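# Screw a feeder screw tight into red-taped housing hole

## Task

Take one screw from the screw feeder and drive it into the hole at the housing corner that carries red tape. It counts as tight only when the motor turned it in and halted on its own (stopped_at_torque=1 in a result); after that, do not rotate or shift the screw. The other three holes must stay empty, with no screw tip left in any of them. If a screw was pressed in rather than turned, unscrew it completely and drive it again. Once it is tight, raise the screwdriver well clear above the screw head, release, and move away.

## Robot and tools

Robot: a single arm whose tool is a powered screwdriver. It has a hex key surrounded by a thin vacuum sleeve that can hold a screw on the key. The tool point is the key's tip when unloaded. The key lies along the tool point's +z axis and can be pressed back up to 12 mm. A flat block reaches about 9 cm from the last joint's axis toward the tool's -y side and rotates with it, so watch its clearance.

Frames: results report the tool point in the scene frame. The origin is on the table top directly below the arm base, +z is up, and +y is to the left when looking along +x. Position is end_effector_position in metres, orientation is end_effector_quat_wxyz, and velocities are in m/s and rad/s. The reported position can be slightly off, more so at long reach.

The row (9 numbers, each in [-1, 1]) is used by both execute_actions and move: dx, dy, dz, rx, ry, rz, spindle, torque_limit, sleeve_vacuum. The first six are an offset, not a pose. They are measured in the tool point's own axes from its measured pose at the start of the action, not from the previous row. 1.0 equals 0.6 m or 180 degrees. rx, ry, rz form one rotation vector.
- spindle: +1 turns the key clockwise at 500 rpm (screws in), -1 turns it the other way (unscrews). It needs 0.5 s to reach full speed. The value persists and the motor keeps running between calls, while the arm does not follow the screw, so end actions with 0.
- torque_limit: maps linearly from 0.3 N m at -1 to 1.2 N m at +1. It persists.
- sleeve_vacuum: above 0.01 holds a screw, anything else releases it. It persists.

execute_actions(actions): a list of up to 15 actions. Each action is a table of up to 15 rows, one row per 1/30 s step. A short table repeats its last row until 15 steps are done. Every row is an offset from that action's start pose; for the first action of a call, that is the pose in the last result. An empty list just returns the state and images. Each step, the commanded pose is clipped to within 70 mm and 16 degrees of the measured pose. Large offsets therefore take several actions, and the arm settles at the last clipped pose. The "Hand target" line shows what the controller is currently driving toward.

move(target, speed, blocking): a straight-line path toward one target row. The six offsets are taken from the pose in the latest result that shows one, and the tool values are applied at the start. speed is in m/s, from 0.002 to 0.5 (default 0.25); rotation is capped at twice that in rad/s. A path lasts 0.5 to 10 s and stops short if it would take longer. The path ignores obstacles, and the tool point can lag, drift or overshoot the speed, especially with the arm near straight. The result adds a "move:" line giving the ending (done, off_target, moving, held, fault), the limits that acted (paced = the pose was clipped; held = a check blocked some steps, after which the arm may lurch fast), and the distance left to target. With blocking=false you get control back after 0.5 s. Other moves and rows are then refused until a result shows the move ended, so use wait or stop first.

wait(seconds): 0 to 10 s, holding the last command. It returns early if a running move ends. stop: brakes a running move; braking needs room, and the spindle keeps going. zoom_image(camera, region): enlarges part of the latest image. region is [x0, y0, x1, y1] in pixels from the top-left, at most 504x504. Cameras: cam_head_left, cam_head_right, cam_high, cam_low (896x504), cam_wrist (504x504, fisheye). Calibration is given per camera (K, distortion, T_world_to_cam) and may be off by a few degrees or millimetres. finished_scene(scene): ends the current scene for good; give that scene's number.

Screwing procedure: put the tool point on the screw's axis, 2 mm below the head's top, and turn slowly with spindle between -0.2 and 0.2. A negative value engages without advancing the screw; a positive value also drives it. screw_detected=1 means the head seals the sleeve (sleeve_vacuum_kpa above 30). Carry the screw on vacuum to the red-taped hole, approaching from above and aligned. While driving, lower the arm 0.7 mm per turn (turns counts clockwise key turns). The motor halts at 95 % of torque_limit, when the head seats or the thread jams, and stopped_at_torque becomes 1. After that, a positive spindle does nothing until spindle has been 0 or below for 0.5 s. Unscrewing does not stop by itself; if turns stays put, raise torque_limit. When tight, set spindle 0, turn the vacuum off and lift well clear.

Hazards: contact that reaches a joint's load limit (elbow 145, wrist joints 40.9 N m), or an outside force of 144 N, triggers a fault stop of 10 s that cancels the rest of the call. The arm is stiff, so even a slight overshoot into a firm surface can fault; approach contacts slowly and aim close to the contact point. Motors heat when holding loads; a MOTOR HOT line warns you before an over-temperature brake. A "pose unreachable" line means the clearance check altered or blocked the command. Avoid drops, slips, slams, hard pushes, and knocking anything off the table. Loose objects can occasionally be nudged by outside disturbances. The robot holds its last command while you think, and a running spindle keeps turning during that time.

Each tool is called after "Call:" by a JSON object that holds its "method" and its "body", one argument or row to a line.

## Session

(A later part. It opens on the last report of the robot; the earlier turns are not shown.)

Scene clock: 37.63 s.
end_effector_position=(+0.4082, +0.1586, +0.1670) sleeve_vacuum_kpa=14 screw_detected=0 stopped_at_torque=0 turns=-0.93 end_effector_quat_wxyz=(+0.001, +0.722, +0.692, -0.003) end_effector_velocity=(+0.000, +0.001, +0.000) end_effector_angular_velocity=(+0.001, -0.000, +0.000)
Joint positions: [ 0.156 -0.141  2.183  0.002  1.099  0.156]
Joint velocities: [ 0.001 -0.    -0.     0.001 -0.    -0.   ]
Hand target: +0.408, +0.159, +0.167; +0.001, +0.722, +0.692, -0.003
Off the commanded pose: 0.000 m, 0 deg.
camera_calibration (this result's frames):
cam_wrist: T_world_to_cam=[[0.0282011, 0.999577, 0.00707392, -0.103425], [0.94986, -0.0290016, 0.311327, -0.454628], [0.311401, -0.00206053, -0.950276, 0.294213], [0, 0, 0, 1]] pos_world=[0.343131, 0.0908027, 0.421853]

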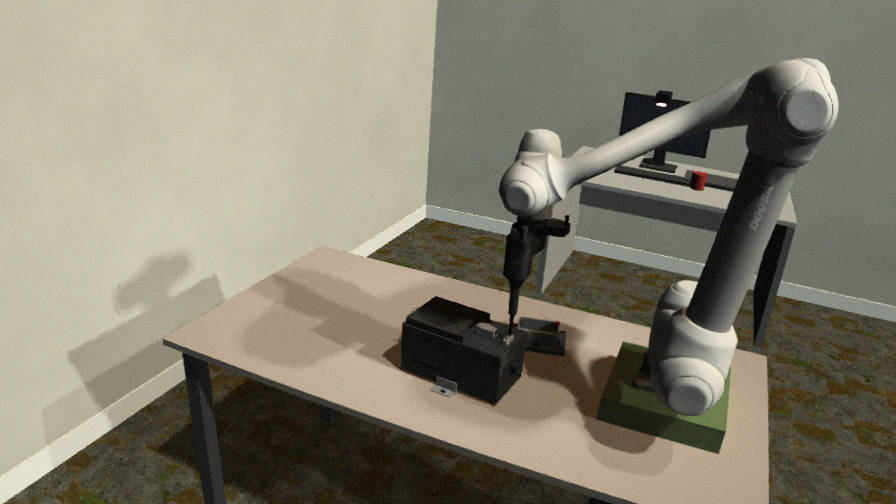

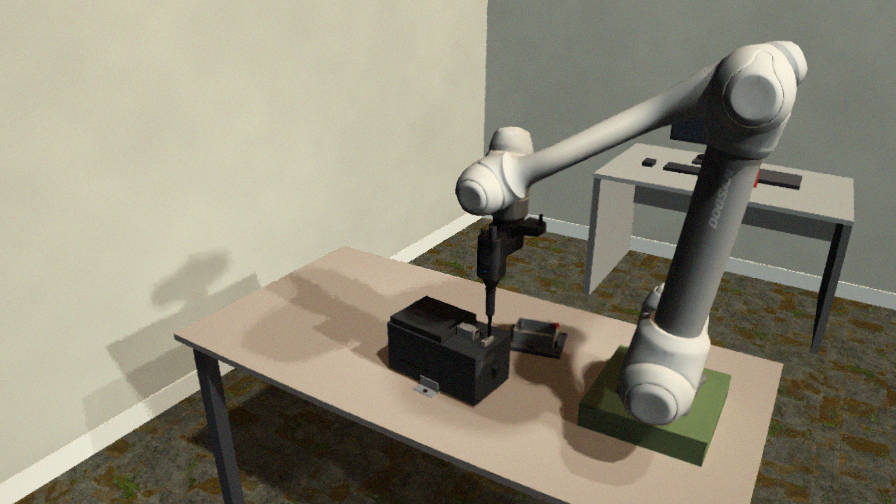

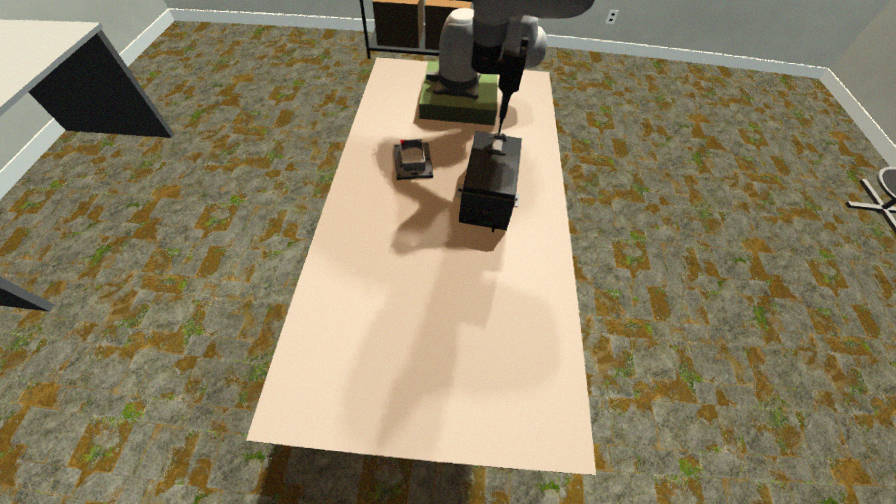

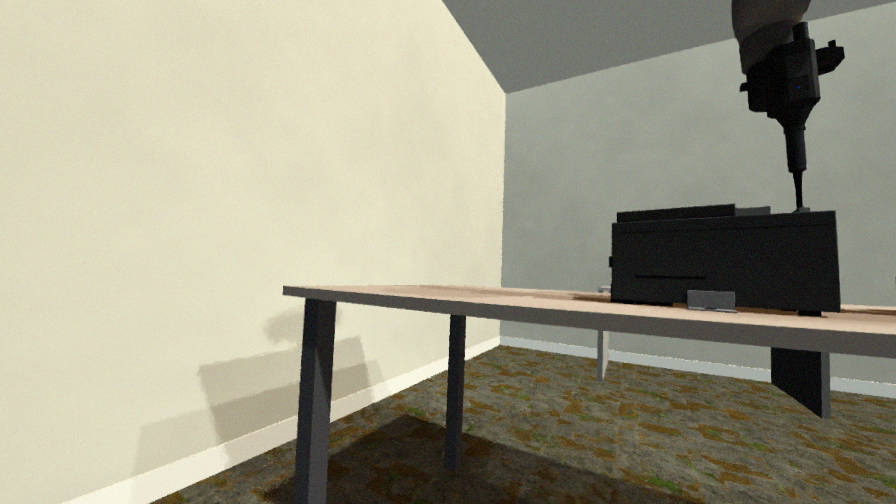

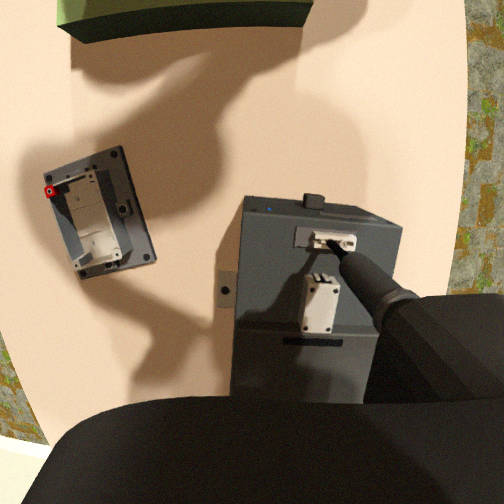

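Looks centred; go further.

Call:
{"method": "execute_actions", "body": {
  "actions": [
    [[0,0,0.002,0,0,0,-0.1,0,1]],
    [[0,0,0.002,0,0,0,-0.1,0,1]],
    [[0,0,0,0,0,0,-0.1,0,1]],
    [[0,0,0,0,0,0,0,0,1]]
  ]
}}

Call:
{"method": "zoom_image", "body": {
  "camera": "cam_wrist",
  "region": [305, 220, 355, 270]
}}

Scene clock: 44.50 s.
end_effector_position=(+0.4082, +0.1585, +0.1646) sleeve_vacuum_kpa=14 screw_detected=0 stopped_at_torque=0 turns=-2.17 end_effector_quat_wxyz=(+0.001, +0.722, +0.692, -0.003) end_effector_velocity=(-0.000, +0.000, -0.000) end_effector_angular_velocity=(+0.000, +0.000, +0.001)
Joint positions: [ 0.156 -0.139  2.186  0.002  1.094  0.156]
Joint velocities: [ 0.001  0.     0.     0.    -0.    -0.001]
Hand target: +0.408, +0.159, +0.165; +0.001, +0.722, +0.692, -0.003
Off the commanded pose: 0.000 m, 0 deg.
camera_calibration (this result's frames):
cam_wrist: T_world_to_cam=[[0.0282059, 0.999577, 0.00707284, -0.103394], [0.949854, -0.0290059, 0.311347, -0.453886], [0.31142, -0.00206367, -0.95027, 0.291929], [0, 0, 0, 1]] pos_world=[0.343129, 0.0907873, 0.419459]

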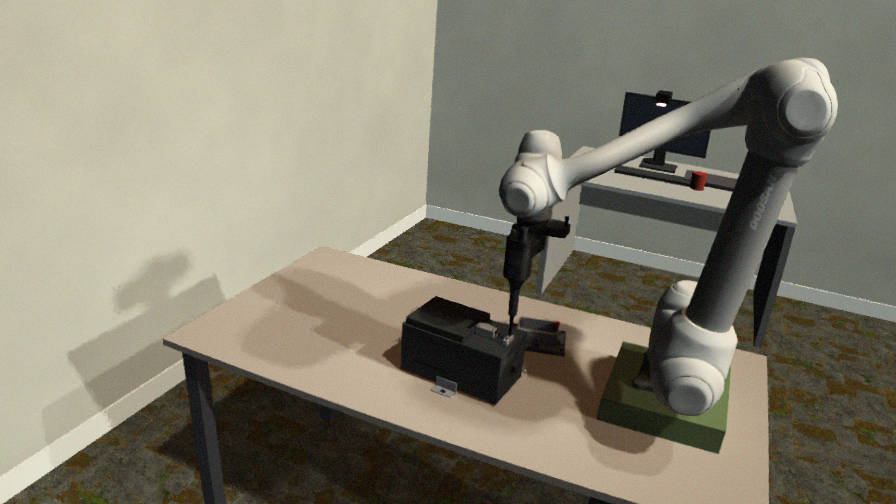

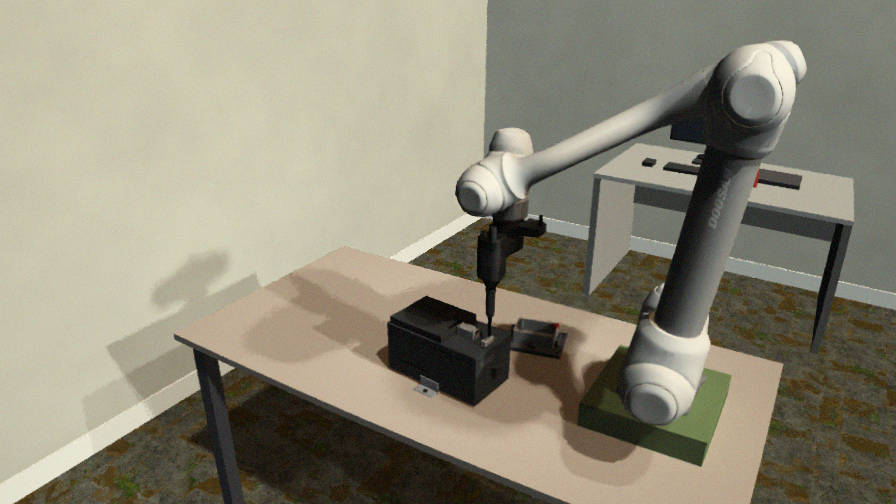

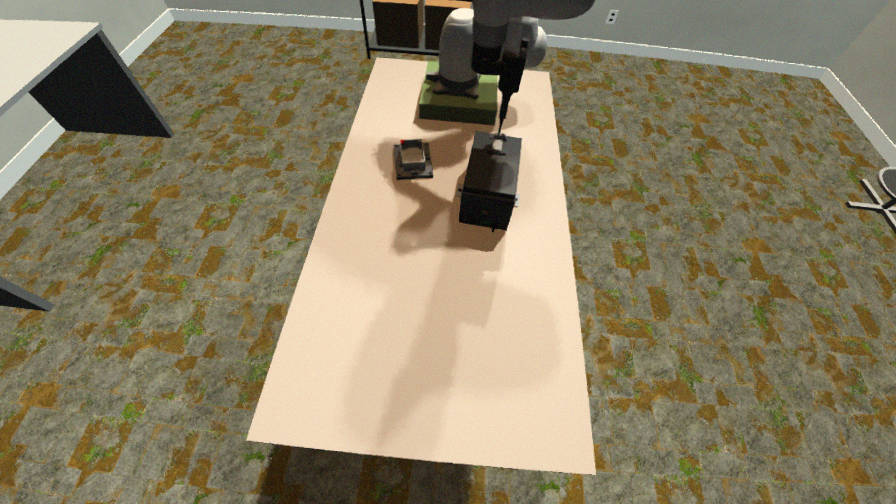

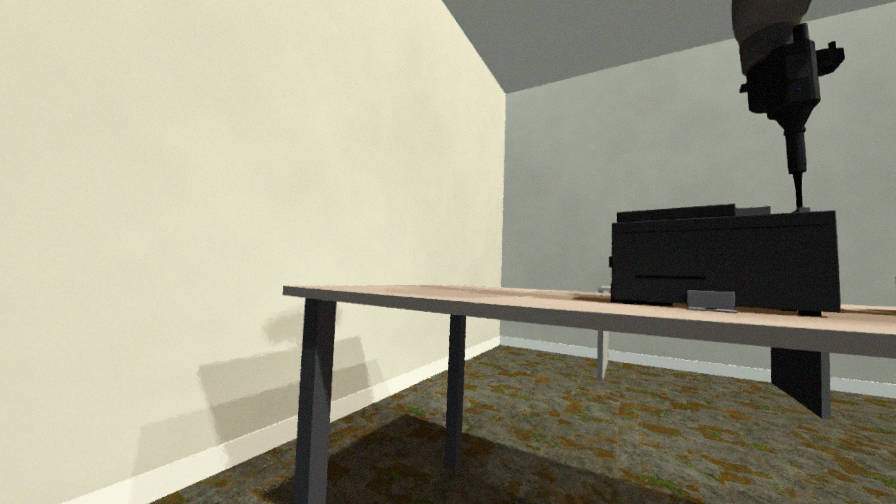

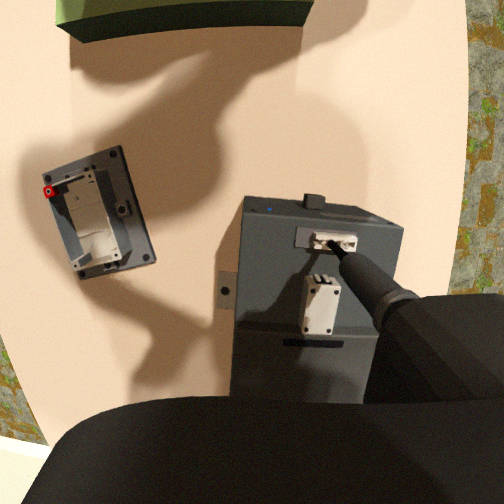

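Region (305, 220, 355, 270) of cam_wrist's 504x504 image, scaled by 10.080, with more detail than that image has.

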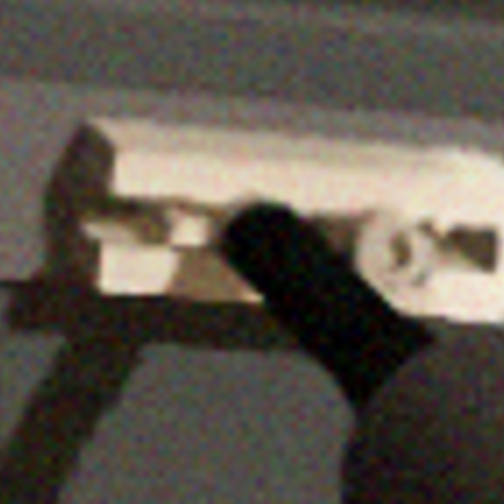

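Call:
{"method": "execute_actions", "body": {
  "actions": [
    [[-0.0011,-0.0009,-0.003,0,0,0,-0.1,0,1]],
    [[0,0,0,0,0,0,-0.1,0,1]],
    [[0,0,0,0,0,0,-0.1,0,1]],
    [[0,0,0,0,0,0,0,0,1]]
  ]
}}

Call:
{"method": "zoom_image", "body": {
  "camera": "cam_wrist",
  "region": [305, 220, 355, 270]
}}

Scene clock: 49.93 s.
end_effector_position=(+0.4076, +0.1579, +0.1664) sleeve_vacuum_kpa=14 screw_detected=0 stopped_at_torque=0 turns=-3.41 end_effector_quat_wxyz=(+0.001, +0.722, +0.692, -0.003) end_effector_velocity=(-0.000, -0.000, -0.000) end_effector_angular_velocity=(-0.000, +0.001, +0.001)
Joint positions: [ 0.155 -0.142  2.184  0.002  1.098  0.154]
Joint velocities: [ 0.     0.001 -0.    -0.     0.    -0.   ]
Hand target: +0.408, +0.158, +0.166; +0.001, +0.722, +0.692, -0.003
Off the commanded pose: 0.000 m, 0 deg.
camera_calibration (this result's frames):
cam_wrist: T_world_to_cam=[[0.0281964, 0.999577, 0.00706571, -0.102759], [0.949874, -0.0289947, 0.311284, -0.453893], [0.311358, -0.00206555, -0.950291, 0.293829], [0, 0, 0, 1]] pos_world=[0.342553, 0.0901619, 0.421239]

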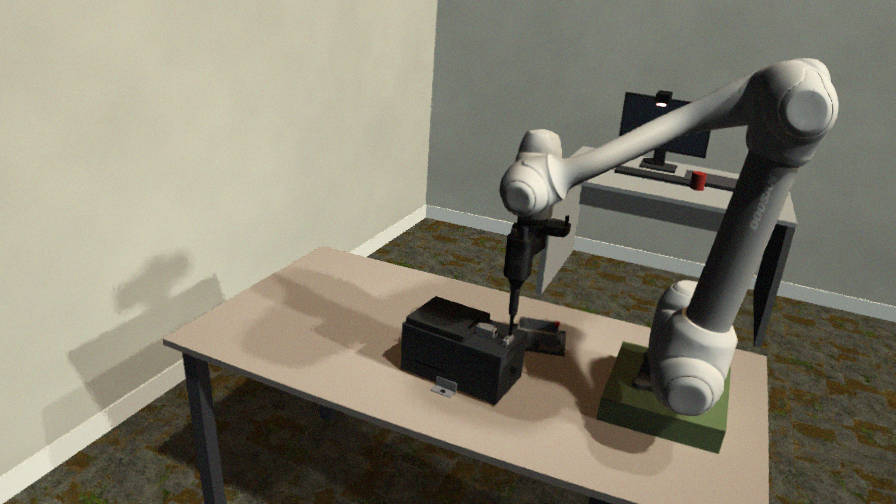

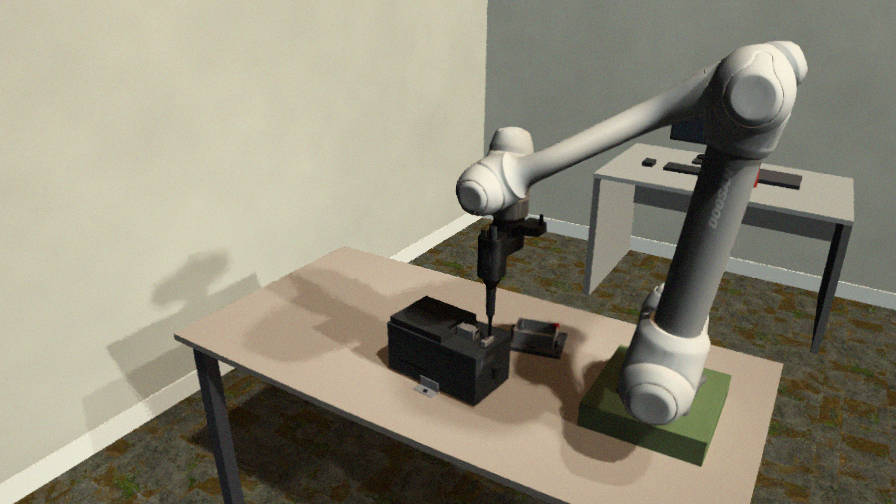

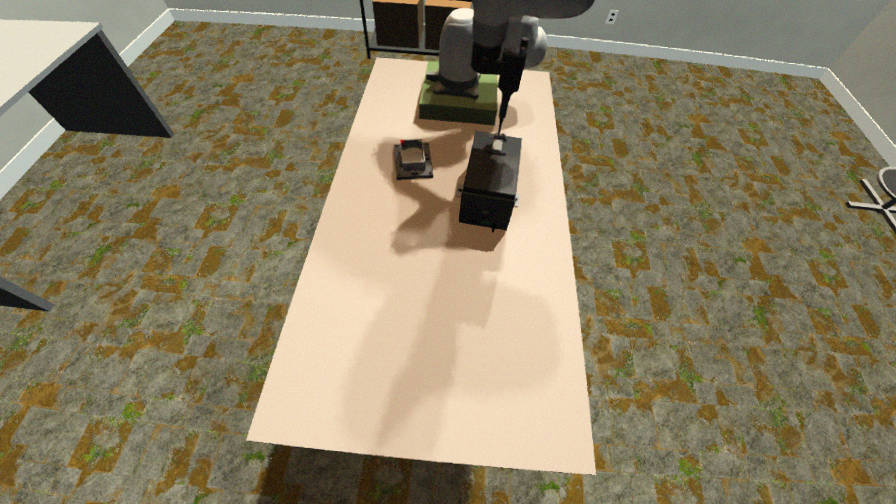

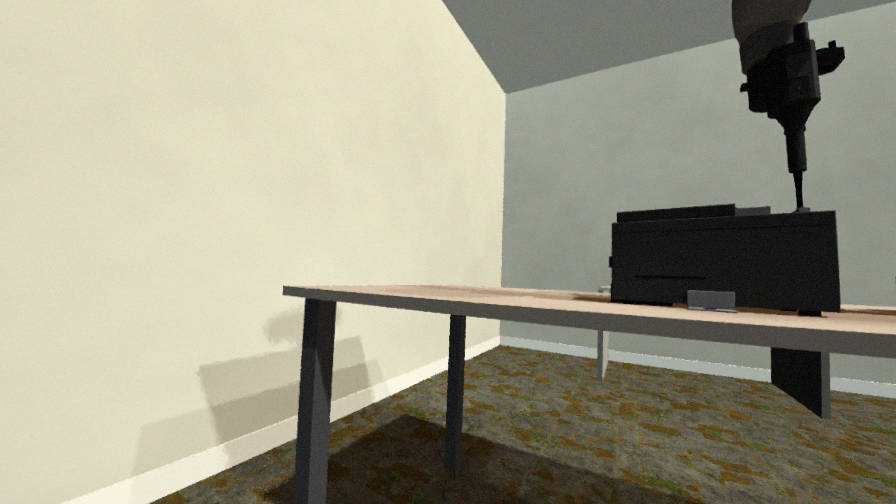

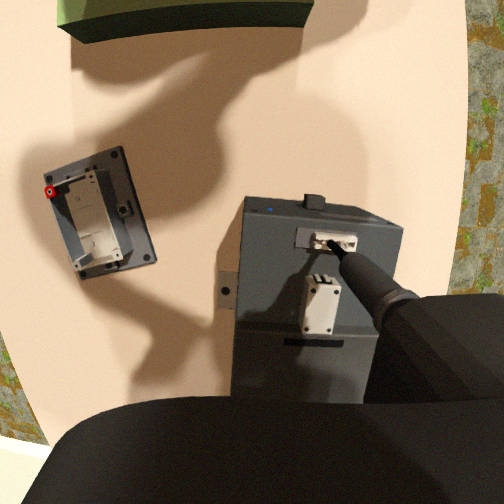

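Region (305, 220, 355, 270) of cam_wrist's 504x504 image, scaled by 10.080, with more detail than that image has.

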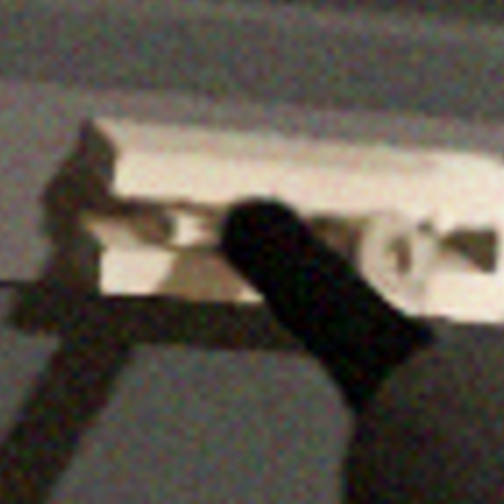

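Call:
{"method": "execute_actions", "body": {
  "actions": [
    [[0.0005,0,0,0,0,0,-0.15,0,1]],
    [[0.0005,0,0,0,0,0,-0.15,0,1]],
    [[0.0005,0,0,0,0,0,-0.15,0,1]],
    [[0,0,0,0,0,0,0,0,1]]
  ]
}}

Call:
{"method": "zoom_image", "body": {
  "camera": "cam_wrist",
  "region": [305, 220, 355, 270]
}}

Scene clock: 57.17 s.
end_effector_position=(+0.4076, +0.1588, +0.1664) sleeve_vacuum_kpa=14 screw_detected=0 stopped_at_torque=0 turns=-5.26 end_effector_quat_wxyz=(+0.001, +0.722, +0.692, -0.003) end_effector_velocity=(-0.000, -0.000, +0.000) end_effector_angular_velocity=(-0.001, -0.001, +0.001)
Joint positions: [ 0.157 -0.141  2.184  0.002  1.098  0.157]
Joint velocities: [ 0.    -0.001 -0.    -0.001  0.    -0.   ]
Hand target: +0.408, +0.159, +0.166; +0.001, +0.722, +0.692, -0.003
Off the commanded pose: 0.000 m, 0 deg.
camera_calibration (this result's frames):
cam_wrist: T_world_to_cam=[[0.0282015, 0.999577, 0.00707966, -0.103661], [0.949847, -0.0290037, 0.311367, -0.453908], [0.311441, -0.00205641, -0.950263, 0.293831], [0, 0, 0, 1]] pos_world=[0.342555, 0.0910561, 0.421283]

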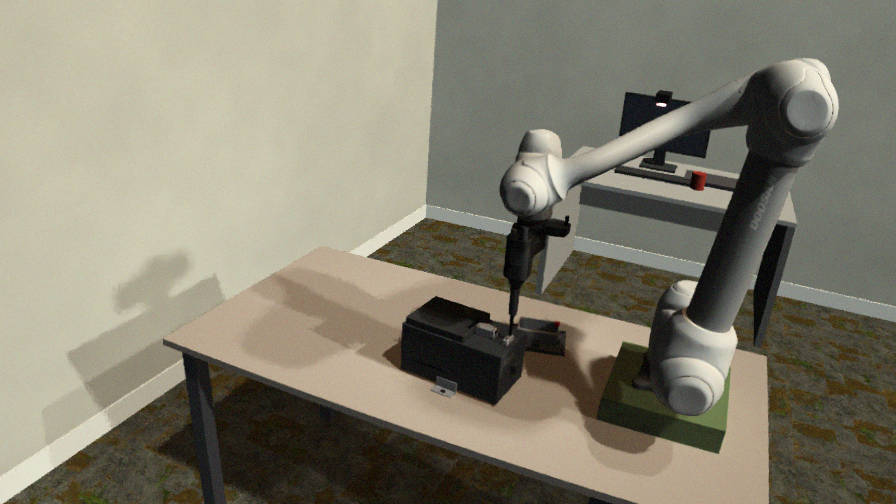

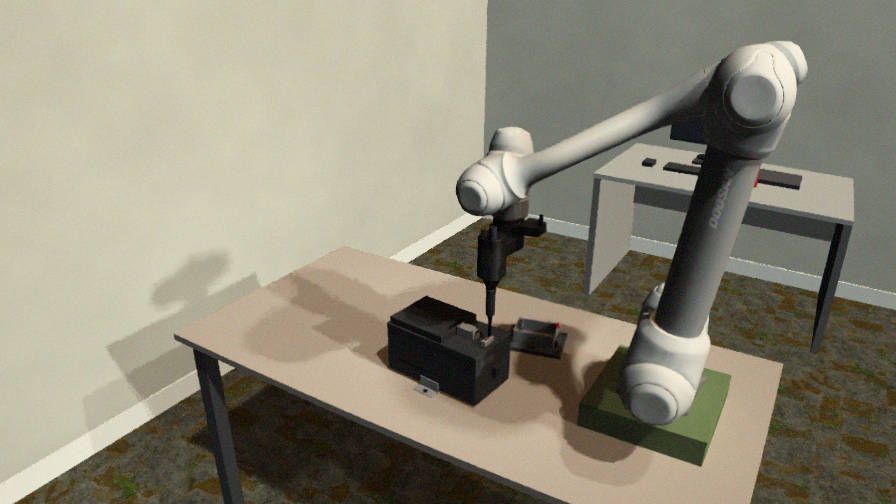

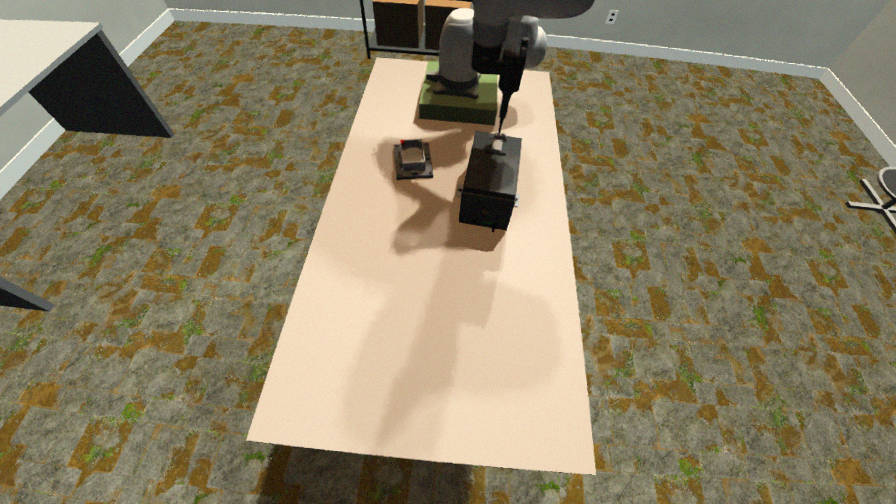

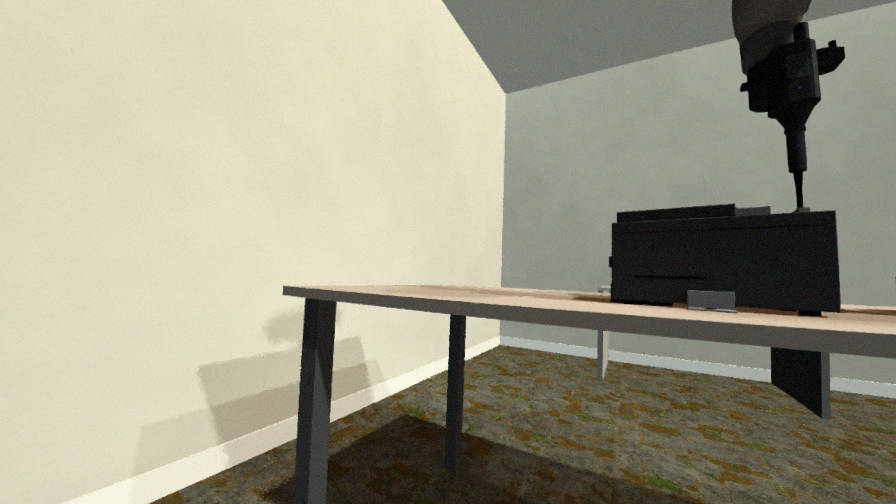

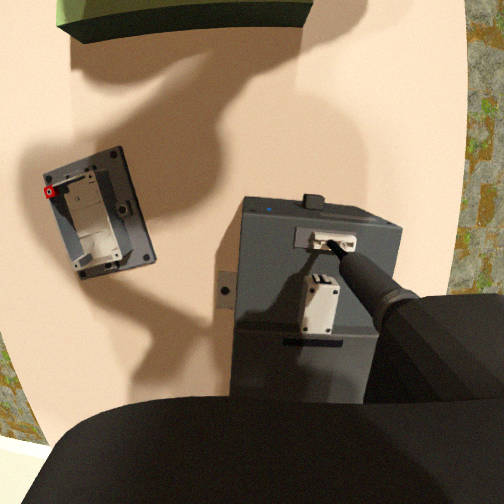

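Region (305, 220, 355, 270) of cam_wrist's 504x504 image, scaled by 10.080, with more detail than that image has.

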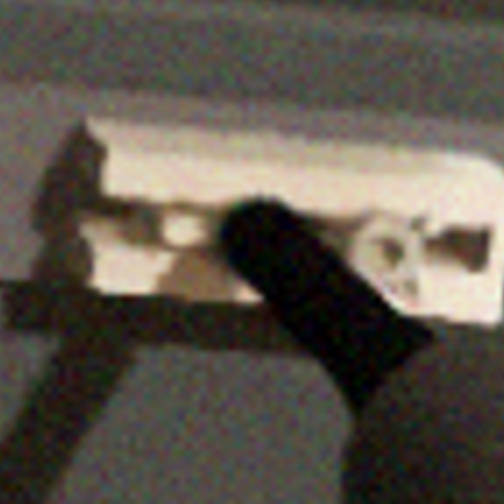

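Call:
{"method": "execute_actions", "body": {
  "actions": [
    [[0.0002,0.0005,0,0,0,0,-0.15,0,1]],
    [[0.0002,0.0005,0,0,0,0,-0.15,0,1]],
    [[0.0002,0.0005,0,0,0,0,-0.15,0,1]],
    [[0,0.0005,0,0,0,0,-0.15,0,1]],
    [[0,0,0,0,0,0,0,0,1]]
  ]
}}

Call:
{"method": "zoom_image", "body": {
  "camera": "cam_wrist",
  "region": [305, 220, 355, 270]
}}

Scene clock: 64.13 s.
end_effector_position=(+0.4088, +0.1591, +0.1664) sleeve_vacuum_kpa=40 screw_detected=1 stopped_at_torque=0 turns=-7.73 end_effector_quat_wxyz=(+0.001, +0.722, +0.692, -0.003) end_effector_velocity=(+0.000, +0.000, +0.000) end_effector_angular_velocity=(+0.001, +0.000, -0.001)
Joint positions: [ 0.157 -0.139  2.182  0.002  1.098  0.157]
Joint velocities: [-0.001 -0.     0.     0.001  0.    -0.   ]
Hand target: +0.409, +0.159, +0.166; +0.001, +0.722, +0.692, -0.003
Off the commanded pose: 0.000 m, 0 deg.
camera_calibration (this result's frames):
cam_wrist: T_world_to_cam=[[0.0281712, 0.999578, 0.00708102, -0.104012], [0.949845, -0.0289754, 0.311377, -0.455053], [0.311451, -0.00204601, -0.95026, 0.293441], [0, 0, 0, 1]] pos_world=[0.343767, 0.0913834, 0.421275]

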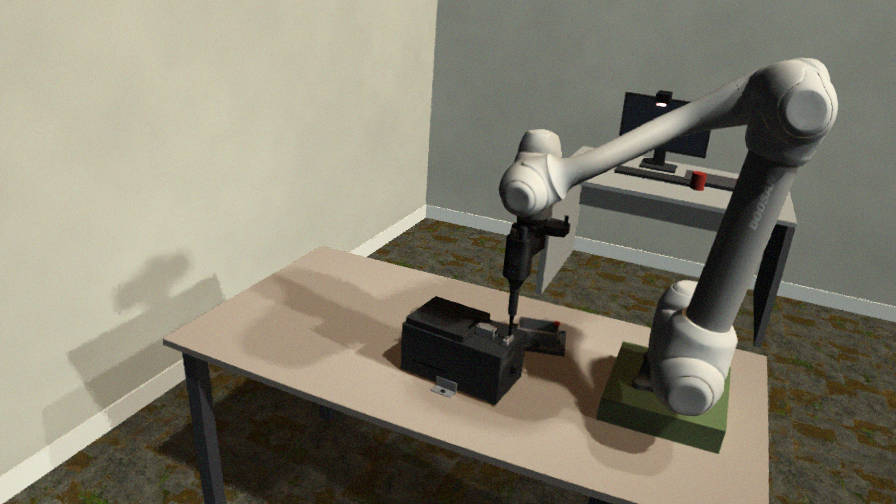

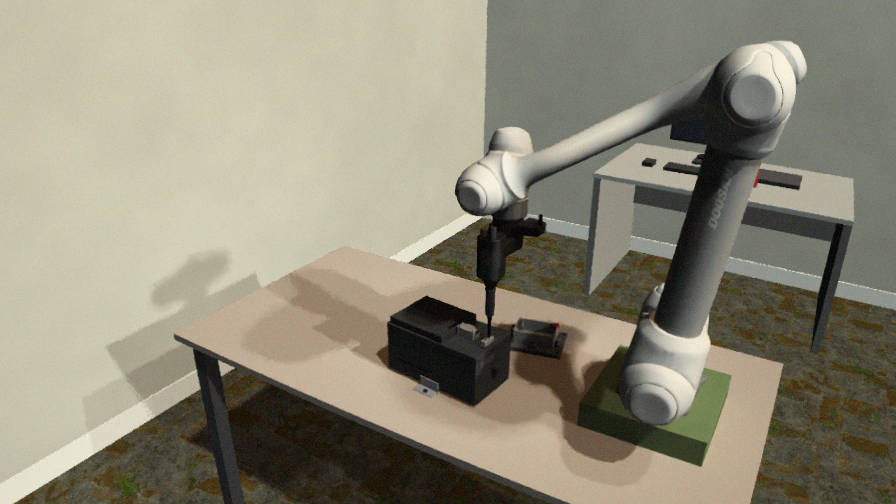

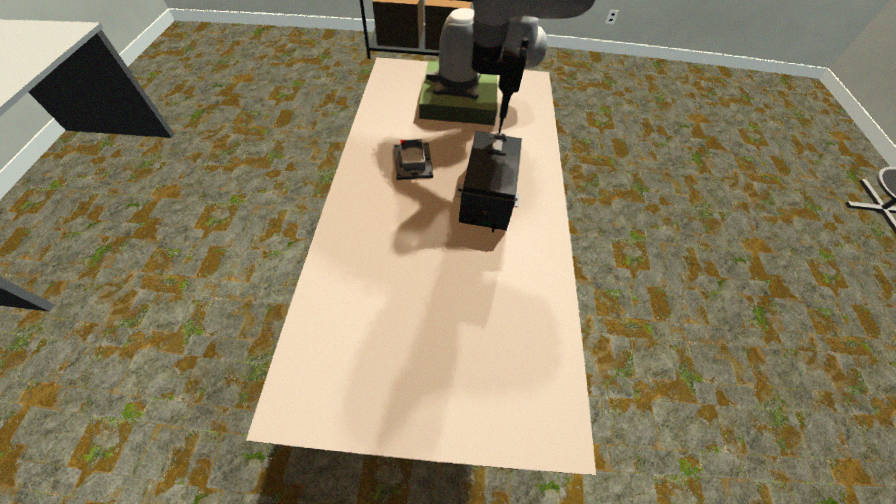

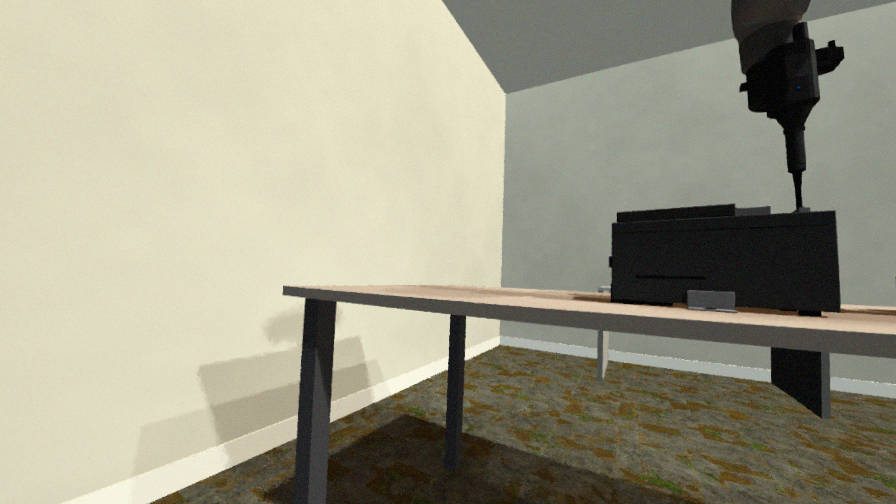

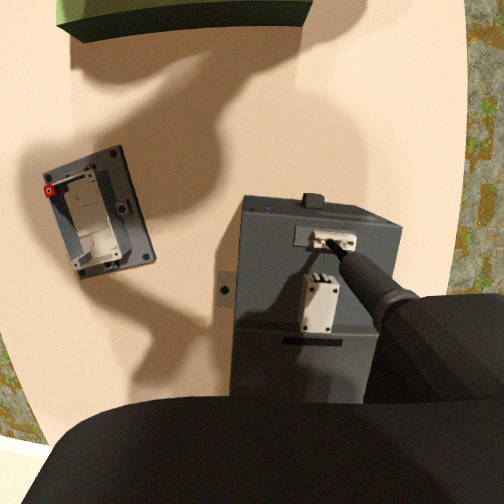

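Region (305, 220, 355, 270) of cam_wrist's 504x504 image, scaled by 10.080, with more detail than that image has.

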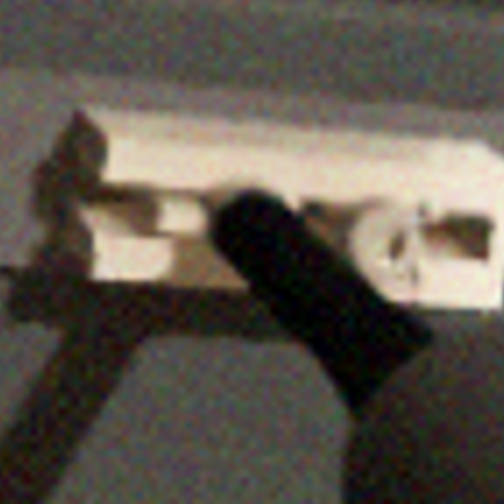

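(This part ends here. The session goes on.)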